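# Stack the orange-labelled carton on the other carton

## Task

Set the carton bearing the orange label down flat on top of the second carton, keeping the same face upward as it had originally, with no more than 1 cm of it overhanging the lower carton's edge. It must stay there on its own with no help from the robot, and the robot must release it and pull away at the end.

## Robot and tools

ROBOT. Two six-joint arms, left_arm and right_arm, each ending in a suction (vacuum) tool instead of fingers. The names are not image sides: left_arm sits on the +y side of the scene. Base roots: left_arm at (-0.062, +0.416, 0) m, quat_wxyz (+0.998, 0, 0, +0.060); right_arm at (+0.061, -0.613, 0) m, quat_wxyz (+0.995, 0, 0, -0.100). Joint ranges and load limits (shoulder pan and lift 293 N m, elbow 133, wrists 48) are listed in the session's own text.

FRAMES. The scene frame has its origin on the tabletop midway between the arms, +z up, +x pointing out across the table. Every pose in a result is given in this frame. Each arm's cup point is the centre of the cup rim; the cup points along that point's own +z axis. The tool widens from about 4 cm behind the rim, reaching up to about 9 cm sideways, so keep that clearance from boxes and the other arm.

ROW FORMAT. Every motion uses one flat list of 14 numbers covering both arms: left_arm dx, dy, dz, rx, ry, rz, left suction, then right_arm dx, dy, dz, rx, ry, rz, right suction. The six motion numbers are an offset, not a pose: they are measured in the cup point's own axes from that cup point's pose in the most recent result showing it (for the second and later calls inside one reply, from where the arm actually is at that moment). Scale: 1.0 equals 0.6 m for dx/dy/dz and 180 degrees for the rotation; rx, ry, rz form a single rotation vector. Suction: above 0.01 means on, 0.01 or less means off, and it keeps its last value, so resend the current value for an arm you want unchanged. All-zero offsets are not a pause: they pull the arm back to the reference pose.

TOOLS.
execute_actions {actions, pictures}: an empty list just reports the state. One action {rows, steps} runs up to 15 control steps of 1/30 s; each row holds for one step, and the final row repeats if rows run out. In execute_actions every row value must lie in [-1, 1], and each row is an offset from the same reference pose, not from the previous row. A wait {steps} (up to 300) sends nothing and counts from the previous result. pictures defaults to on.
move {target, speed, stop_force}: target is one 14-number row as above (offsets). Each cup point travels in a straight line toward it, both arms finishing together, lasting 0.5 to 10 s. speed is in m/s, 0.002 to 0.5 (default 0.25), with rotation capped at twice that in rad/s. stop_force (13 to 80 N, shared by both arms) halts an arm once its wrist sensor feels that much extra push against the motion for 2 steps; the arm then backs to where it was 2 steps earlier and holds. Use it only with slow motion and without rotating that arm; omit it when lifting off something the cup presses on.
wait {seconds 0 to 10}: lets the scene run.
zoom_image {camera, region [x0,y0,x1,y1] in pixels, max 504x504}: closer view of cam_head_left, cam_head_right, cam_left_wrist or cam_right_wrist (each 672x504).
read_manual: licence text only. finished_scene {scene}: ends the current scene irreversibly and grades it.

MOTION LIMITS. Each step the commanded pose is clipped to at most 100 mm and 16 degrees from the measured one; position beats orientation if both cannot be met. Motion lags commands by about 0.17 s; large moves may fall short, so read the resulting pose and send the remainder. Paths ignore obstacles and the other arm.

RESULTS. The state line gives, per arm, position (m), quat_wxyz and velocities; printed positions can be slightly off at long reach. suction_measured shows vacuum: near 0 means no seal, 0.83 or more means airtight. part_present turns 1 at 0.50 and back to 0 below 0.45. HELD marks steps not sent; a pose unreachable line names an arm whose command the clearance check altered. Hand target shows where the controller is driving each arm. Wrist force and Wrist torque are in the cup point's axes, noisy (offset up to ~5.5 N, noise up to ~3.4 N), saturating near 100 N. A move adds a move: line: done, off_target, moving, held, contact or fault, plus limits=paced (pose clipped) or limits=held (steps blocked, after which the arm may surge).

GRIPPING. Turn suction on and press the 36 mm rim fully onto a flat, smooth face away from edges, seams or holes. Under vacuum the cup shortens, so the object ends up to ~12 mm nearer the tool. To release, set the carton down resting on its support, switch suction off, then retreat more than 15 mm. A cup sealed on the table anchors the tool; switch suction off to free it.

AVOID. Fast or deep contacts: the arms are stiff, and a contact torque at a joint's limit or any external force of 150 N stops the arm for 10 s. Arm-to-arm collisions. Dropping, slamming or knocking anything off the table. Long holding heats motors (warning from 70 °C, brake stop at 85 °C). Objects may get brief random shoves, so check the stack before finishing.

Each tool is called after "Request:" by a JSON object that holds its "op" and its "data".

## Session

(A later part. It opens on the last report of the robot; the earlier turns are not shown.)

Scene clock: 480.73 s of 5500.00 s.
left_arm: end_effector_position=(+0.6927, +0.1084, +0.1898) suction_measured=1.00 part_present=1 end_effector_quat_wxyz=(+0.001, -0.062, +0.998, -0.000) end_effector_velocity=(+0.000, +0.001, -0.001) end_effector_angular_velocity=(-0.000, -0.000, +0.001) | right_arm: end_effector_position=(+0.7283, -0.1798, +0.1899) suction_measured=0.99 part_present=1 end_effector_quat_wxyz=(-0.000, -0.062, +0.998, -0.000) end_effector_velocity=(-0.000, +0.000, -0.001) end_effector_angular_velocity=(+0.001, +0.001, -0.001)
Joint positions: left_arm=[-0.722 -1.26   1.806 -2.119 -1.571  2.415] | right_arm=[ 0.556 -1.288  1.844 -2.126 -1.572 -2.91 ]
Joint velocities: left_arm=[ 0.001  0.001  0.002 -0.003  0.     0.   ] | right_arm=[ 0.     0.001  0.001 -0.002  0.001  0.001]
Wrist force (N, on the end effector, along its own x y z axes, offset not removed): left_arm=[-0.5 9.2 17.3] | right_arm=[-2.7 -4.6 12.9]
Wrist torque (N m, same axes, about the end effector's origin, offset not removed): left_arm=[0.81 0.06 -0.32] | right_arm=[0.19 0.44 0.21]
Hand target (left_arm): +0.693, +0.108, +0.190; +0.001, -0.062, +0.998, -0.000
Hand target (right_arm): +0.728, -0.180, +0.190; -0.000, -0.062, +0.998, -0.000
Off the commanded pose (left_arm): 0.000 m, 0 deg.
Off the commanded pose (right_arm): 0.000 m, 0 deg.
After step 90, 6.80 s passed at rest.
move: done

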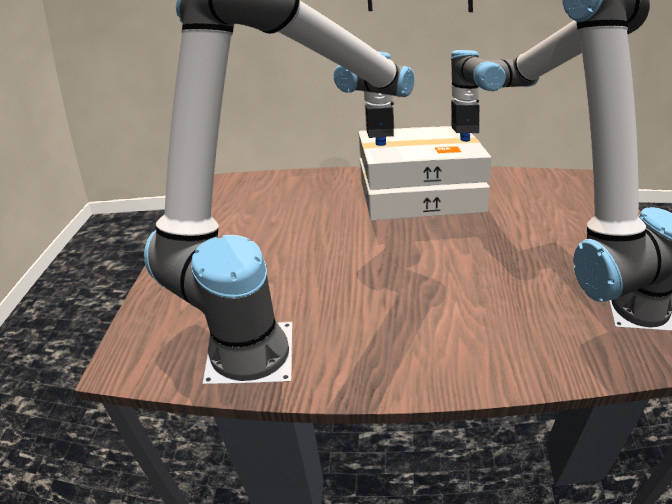

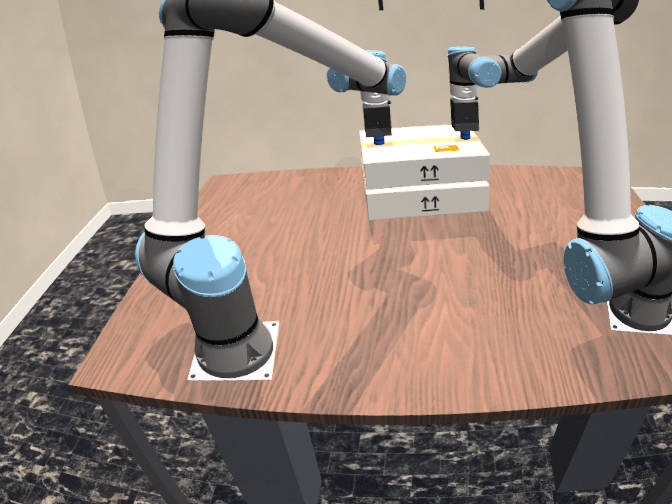

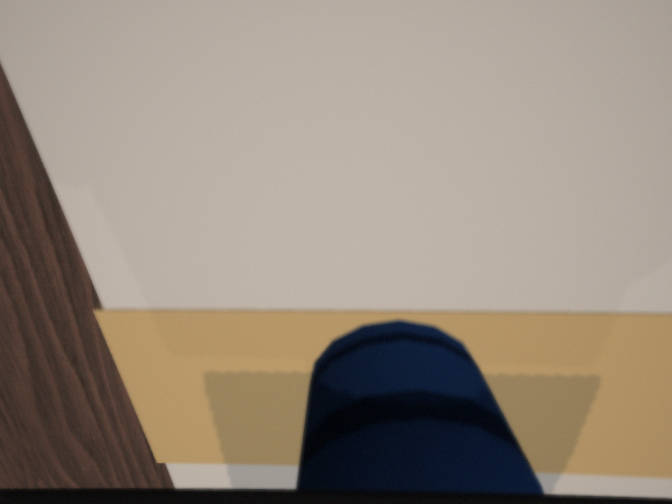

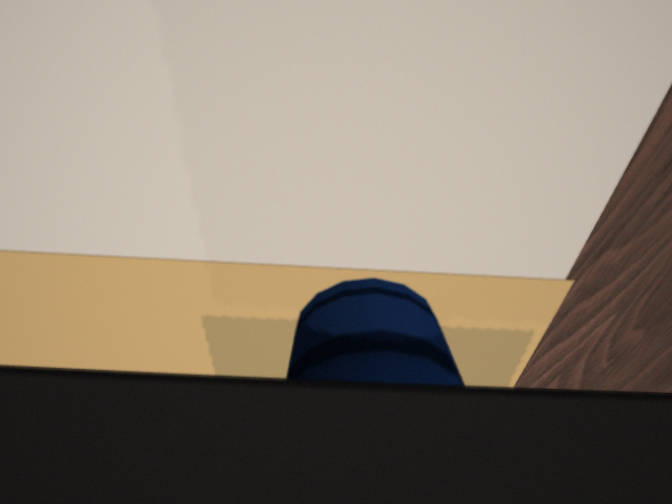

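Request:
{"op": "move", "data": {"target": [0,0,0.033,0,0,0,1,0,0,0.033,0,0,0,1], "speed": 0.004, "stop_force": 13}}

Request:
{"op": "zoom_image", "data": {"camera": "cam_head_left", "region": [345, 120, 505, 230]}}

Request:
{"op": "zoom_image", "data": {"camera": "cam_head_right", "region": [345, 120, 505, 230]}}

Scene clock: 499.60 s of 5500.00 s.
left_arm: end_effector_position=(+0.6927, +0.1084, +0.1775) suction_measured=1.00 part_present=1 end_effector_quat_wxyz=(+0.001, -0.062, +0.998, -0.000) end_effector_velocity=(+0.000, +0.000, +0.000) end_effector_angular_velocity=(-0.000, -0.000, +0.000) | right_arm: end_effector_position=(+0.7283, -0.1798, +0.1738) suction_measured=0.99 part_present=1 end_effector_quat_wxyz=(-0.000, -0.062, +0.998, -0.000) end_effector_velocity=(-0.001, -0.000, -0.000) end_effector_angular_velocity=(-0.001, +0.003, +0.000)
Joint positions: left_arm=[-0.722 -1.249  1.816 -2.14  -1.57   2.415] | right_arm=[ 0.556 -1.273  1.857 -2.154 -1.572 -2.91 ]
Joint velocities: left_arm=[ 0. -0. -0.  0. -0. -0.] | right_arm=[-0.    -0.    -0.     0.003  0.    -0.   ]
Wrist force (N, on the end effector, along its own x y z axes, offset not removed): left_arm=[-2.6 7.1 22.7] | right_arm=[1.8 -4.0 -13.8]
Wrist torque (N m, same axes, about the end effector's origin, offset not removed): left_arm=[0.22 0.53 -0.33] | right_arm=[0.30 -0.04 0.15]
Hand target (left_arm): +0.693, +0.108, +0.178; +0.001, -0.062, +0.998, -0.000
Hand target (right_arm): +0.728, -0.180, +0.174; -0.000, -0.062, +0.998, -0.000
Off the commanded pose (left_arm): 0.008 m, 0 deg.
Off the commanded pose (right_arm): 0.004 m, 0 deg.
After step 90, 11.53 s passed at rest.
move: contact (left_arm, right_arm)

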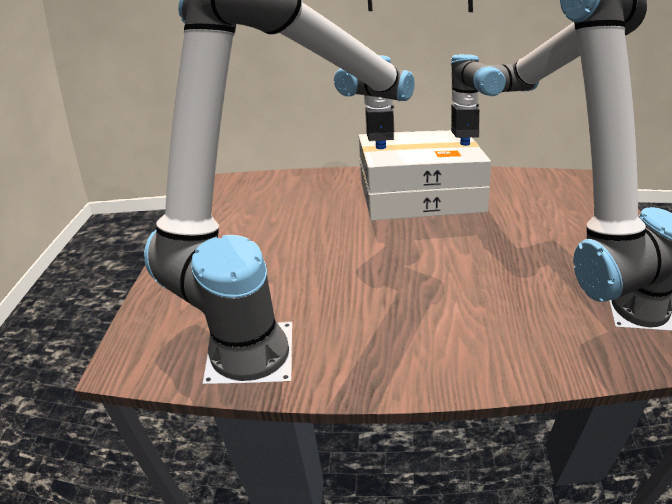

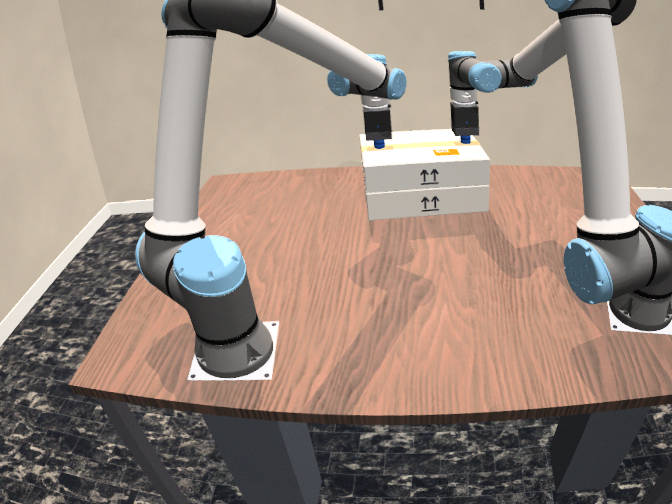

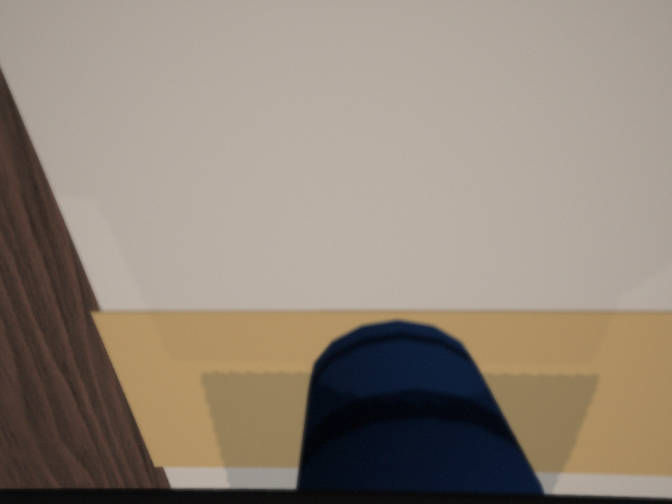

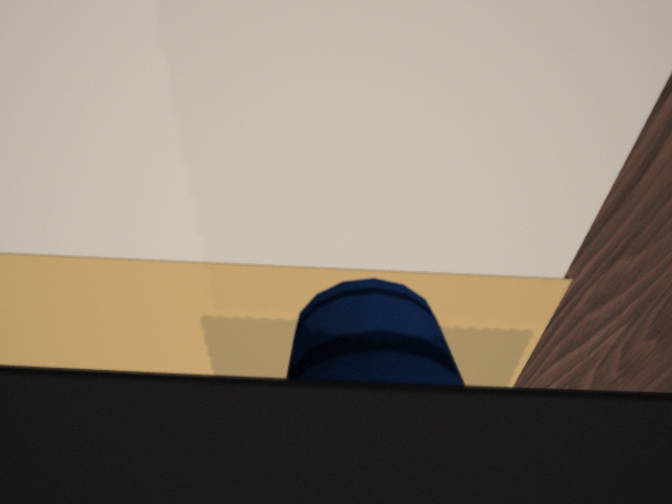

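Region (345, 120, 505, 230) of cam_head_left's 672x504 image, scaled by 3.150, with more detail than that image has; it fills the top 346 rows of this view, and the rest is white.

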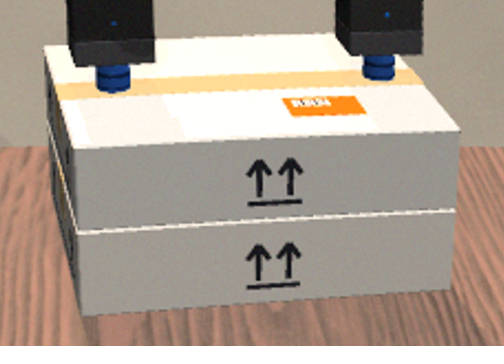

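Region (345, 120, 505, 230) of cam_head_right's 672x504 image, scaled by 3.150, with more detail than that image has; it fills the top 346 rows of this view, and the rest is white.

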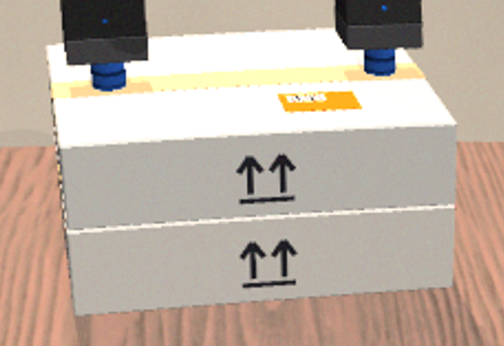

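Request:
{"op": "zoom_image", "data": {"camera": "cam_head_left", "region": [352, 140, 402, 210]}}

Request:
{"op": "zoom_image", "data": {"camera": "cam_head_left", "region": [455, 150, 505, 220]}}

Region (352, 140, 402, 210) of cam_head_left's 672x504 image, scaled by 7.200, with more detail than that image has; it fills the left 360 columns of this view, and the rest is white.

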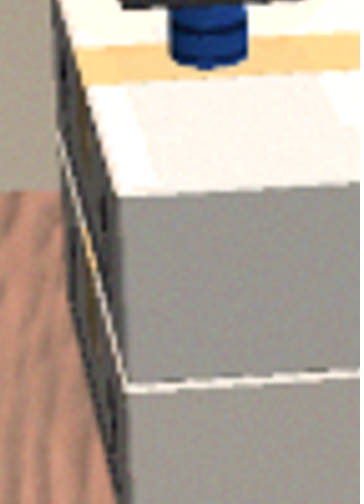

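Region (455, 150, 505, 220) of cam_head_left's 672x504 image, scaled by 7.200, with more detail than that image has; it fills the left 360 columns of this view, and the rest is white.

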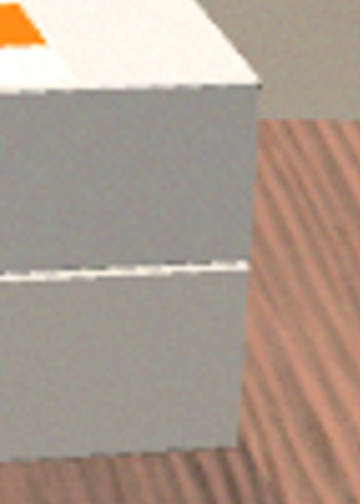

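Request:
{"op": "execute_actions", "data": {"actions": [{"rows":[[0,0,0,0,0,0,0,0,0,-0.001,0,0,0,0]],"steps":8}], "pictures": false}}

Request:
{"op": "move", "data": {"target": [0,0,-0.06,0,0,0,0,0,0,-0.06,0,0,0,0], "speed": 0.15}}

Request:
{"op": "move", "data": {"target": [0.15,0.35,-0.1,0,0,0,0,0.15,-0.35,-0.1,0,0,0,0], "speed": 0.4}}

Scene clock: 528.57 s of 5500.00 s.
left_arm: end_effector_position=(+0.6929, +0.1083, +0.1779) suction_measured=0.00 part_present=0 end_effector_quat_wxyz=(+0.001, -0.062, +0.998, -0.001) end_effector_velocity=(-0.001, +0.001, -0.001) end_effector_angular_velocity=(+0.001, +0.002, +0.001) | right_arm: end_effector_position=(+0.7284, -0.1798, +0.1746) suction_measured=0.01 part_present=0 end_effector_quat_wxyz=(-0.000, -0.062, +0.998, -0.000) end_effector_velocity=(-0.000, -0.001, +0.000) end_effector_angular_velocity=(-0.002, +0.000, +0.000)
Joint positions: left_arm=[-0.722 -1.249  1.816 -2.14  -1.571  2.415] | right_arm=[ 0.556 -1.274  1.856 -2.153 -1.571 -2.91 ]
Joint velocities: left_arm=[ 0.     0.     0.001  0.001  0.    -0.   ] | right_arm=[ 0.    -0.    -0.     0.002 -0.002 -0.   ]
Wrist force (N, on the end effector, along its own x y z axes, offset not removed): left_arm=[1.1 0.9 -14.6] | right_arm=[-2.7 0.2 -16.8]
Wrist torque (N m, same axes, about the end effector's origin, offset not removed): left_arm=[0.11 0.11 -0.18] | right_arm=[0.29 0.54 0.12]
Hand target (left_arm): +0.693, +0.108, +0.177; +0.001, -0.062, +0.998, -0.000
Hand target (right_arm): +0.728, -0.180, +0.174; -0.000, -0.062, +0.998, -0.000
Off the commanded pose (left_arm): 0.000 m, 0 deg.
Off the commanded pose (right_arm): 0.000 m, 0 deg.
Steps of this call (steps 1 to 90: nothing new was sent; then 25.70 s passed at rest; steps 91 to 98: all 8 steps of this action). Readings (end_effector_position | what the end effector reports):
91: left_arm (+0.6927, +0.1084, +0.1775) | right_arm (+0.7283, -0.1798, +0.1741) | left_arm suction_measured=0.59 part_present=1 | right_arm suction_measured=0.85 part_present=1
92: left_arm (+0.6928, +0.1083, +0.1777) | right_arm (+0.7283, -0.1798, +0.1742) | left_arm suction_measured=0.08 part_present=0 | right_arm suction_measured=0.48 part_present=1
94: left_arm (+0.6929, +0.1082, +0.1779) | right_arm (+0.7284, -0.1798, +0.1744) | left_arm suction_measured=0.00 part_present=0 | right_arm suction_measured=0.03 part_present=0
98: the state above

Scene clock: 529.63 s of 5500.00 s.
left_arm: end_effector_position=(+0.6926, +0.1084, +0.2136) suction_measured=0.00 part_present=0 end_effector_quat_wxyz=(+0.001, -0.062, +0.998, -0.000) end_effector_velocity=(+0.001, -0.000, +0.002) end_effector_angular_velocity=(-0.001, -0.001, -0.000) | right_arm: end_effector_position=(+0.7284, -0.1798, +0.2104) suction_measured=0.01 part_present=0 end_effector_quat_wxyz=(-0.000, -0.062, +0.998, -0.000) end_effector_velocity=(+0.001, -0.000, +0.002) end_effector_angular_velocity=(-0.001, -0.002, -0.001)
Joint positions: left_arm=[-0.722 -1.28   1.786 -2.078 -1.571  2.415] | right_arm=[ 0.556 -1.306  1.826 -2.09  -1.571 -2.91 ]
Joint velocities: left_arm=[-0.    -0.001 -0.002  0.002 -0.     0.   ] | right_arm=[-0.    -0.001 -0.003  0.002 -0.001  0.001]
Wrist force (N, on the end effector, along its own x y z axes, offset not removed): left_arm=[-2.5 2.5 -0.4] | right_arm=[-2.3 1.4 -1.2]
Wrist torque (N m, same axes, about the end effector's origin, offset not removed): left_arm=[0.24 0.74 -0.11] | right_arm=[0.20 0.42 0.20]
Hand target (left_arm): +0.693, +0.108, +0.214; +0.001, -0.062, +0.998, -0.000
Hand target (right_arm): +0.728, -0.180, +0.211; -0.000, -0.062, +0.998, -0.000
Off the commanded pose (left_arm): 0.000 m, 0 deg.
Off the commanded pose (right_arm): 0.000 m, 0 deg.
move: done

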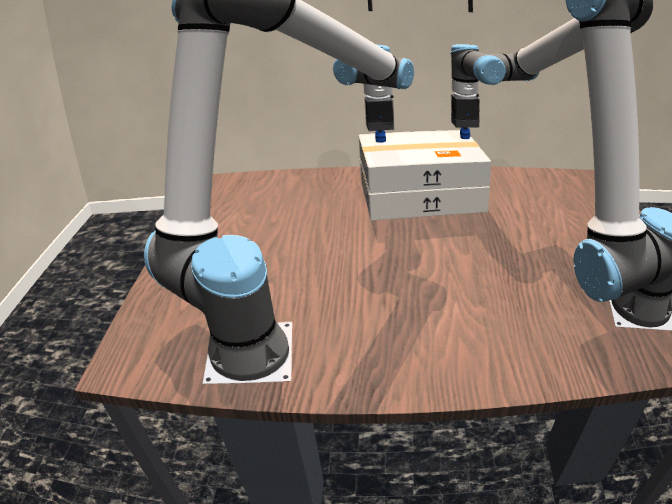

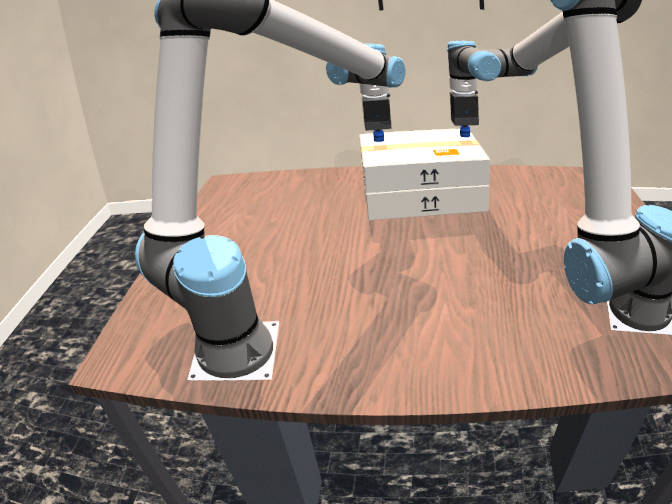

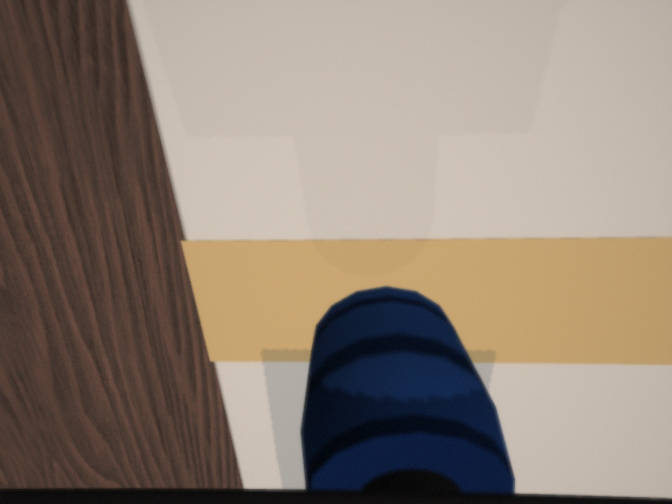

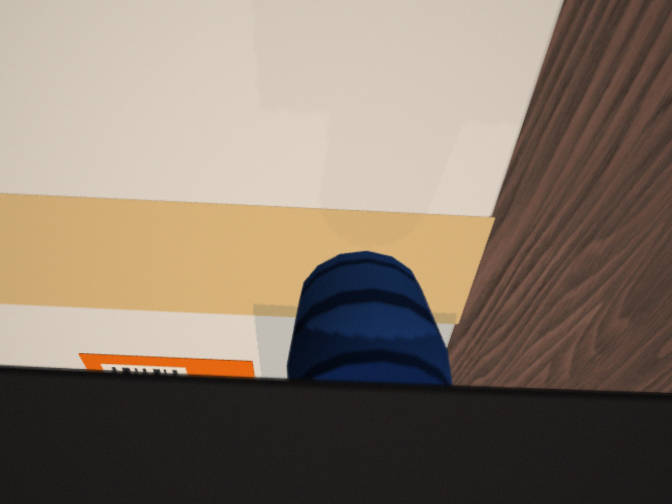

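Scene clock: 530.87 s of 5500.00 s.
left_arm: end_effector_position=(+0.5775, +0.3057, +0.2735) suction_measured=0.00 part_present=0 end_effector_quat_wxyz=(+0.001, -0.062, +0.998, -0.000) end_effector_velocity=(-0.001, +0.001, +0.001) end_effector_angular_velocity=(-0.001, +0.000, -0.000) | right_arm: end_effector_position=(+0.6647, -0.3989, +0.2703) suction_measured=0.01 part_present=0 end_effector_quat_wxyz=(-0.000, -0.062, +0.998, -0.000) end_effector_velocity=(-0.001, -0.002, +0.001) end_effector_angular_velocity=(-0.001, +0.001, +0.001)
Joint positions: left_arm=[-0.563 -1.592  2.03  -2.011 -1.57   2.574] | right_arm=[ 0.266 -1.603  2.046 -2.014 -1.571 -3.199]
Joint velocities: left_arm=[ 0.002 -0.003  0.002  0.001 -0.001  0.002] | right_arm=[-0.003 -0.002  0.001  0.002 -0.001 -0.004]
Wrist force (N, on the end effector, along its own x y z axes, offset not removed): left_arm=[0.2 1.3 -0.9] | right_arm=[-1.4 2.2 -0.5]
Wrist torque (N m, same axes, about the end effector's origin, offset not removed): left_arm=[0.16 0.05 -0.27] | right_arm=[0.30 0.32 0.09]
Hand target (left_arm): +0.577, +0.306, +0.274; +0.001, -0.062, +0.998, -0.000
Hand target (right_arm): +0.665, -0.399, +0.270; -0.000, -0.062, +0.998, -0.000
Off the commanded pose (left_arm): 0.000 m, 0 deg.
Off the commanded pose (right_arm): 0.000 m, 0 deg.
move: done

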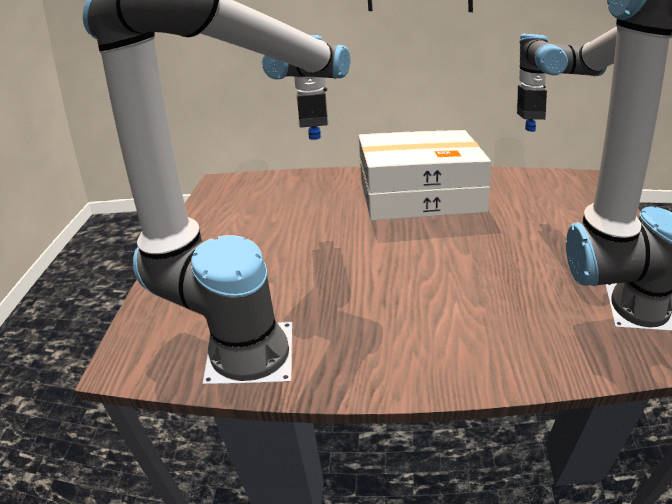

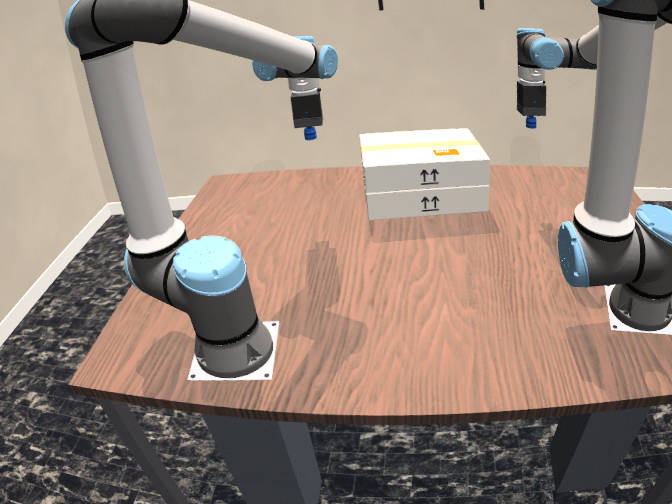

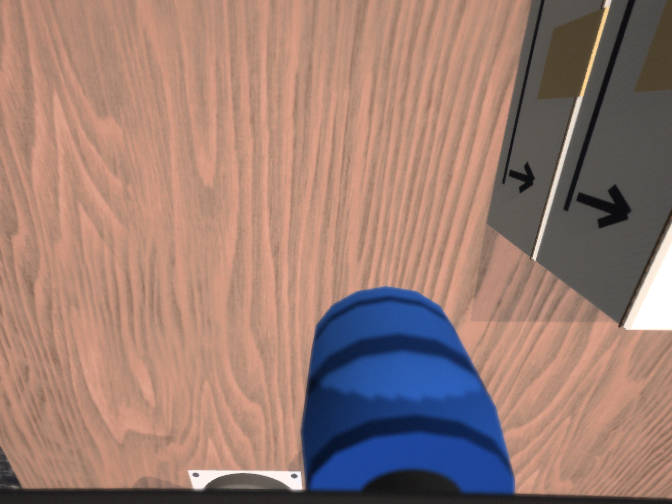

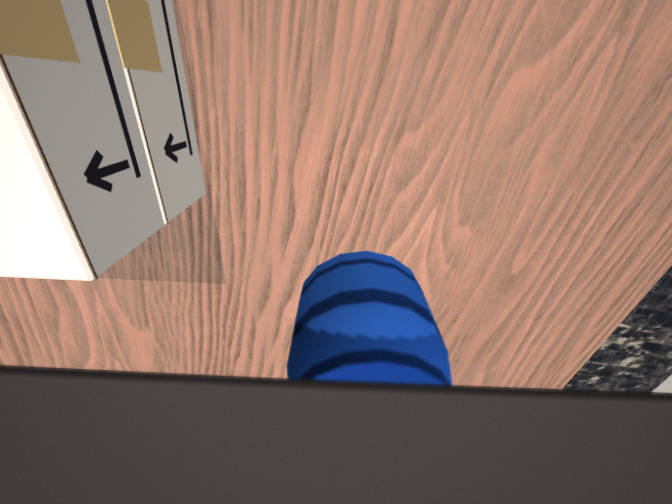

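Both sides show the cartons flush, with corners collinear.

Request:
{"op": "finished_scene", "data": {"scene": 1}}

The scene is finished: the task was done.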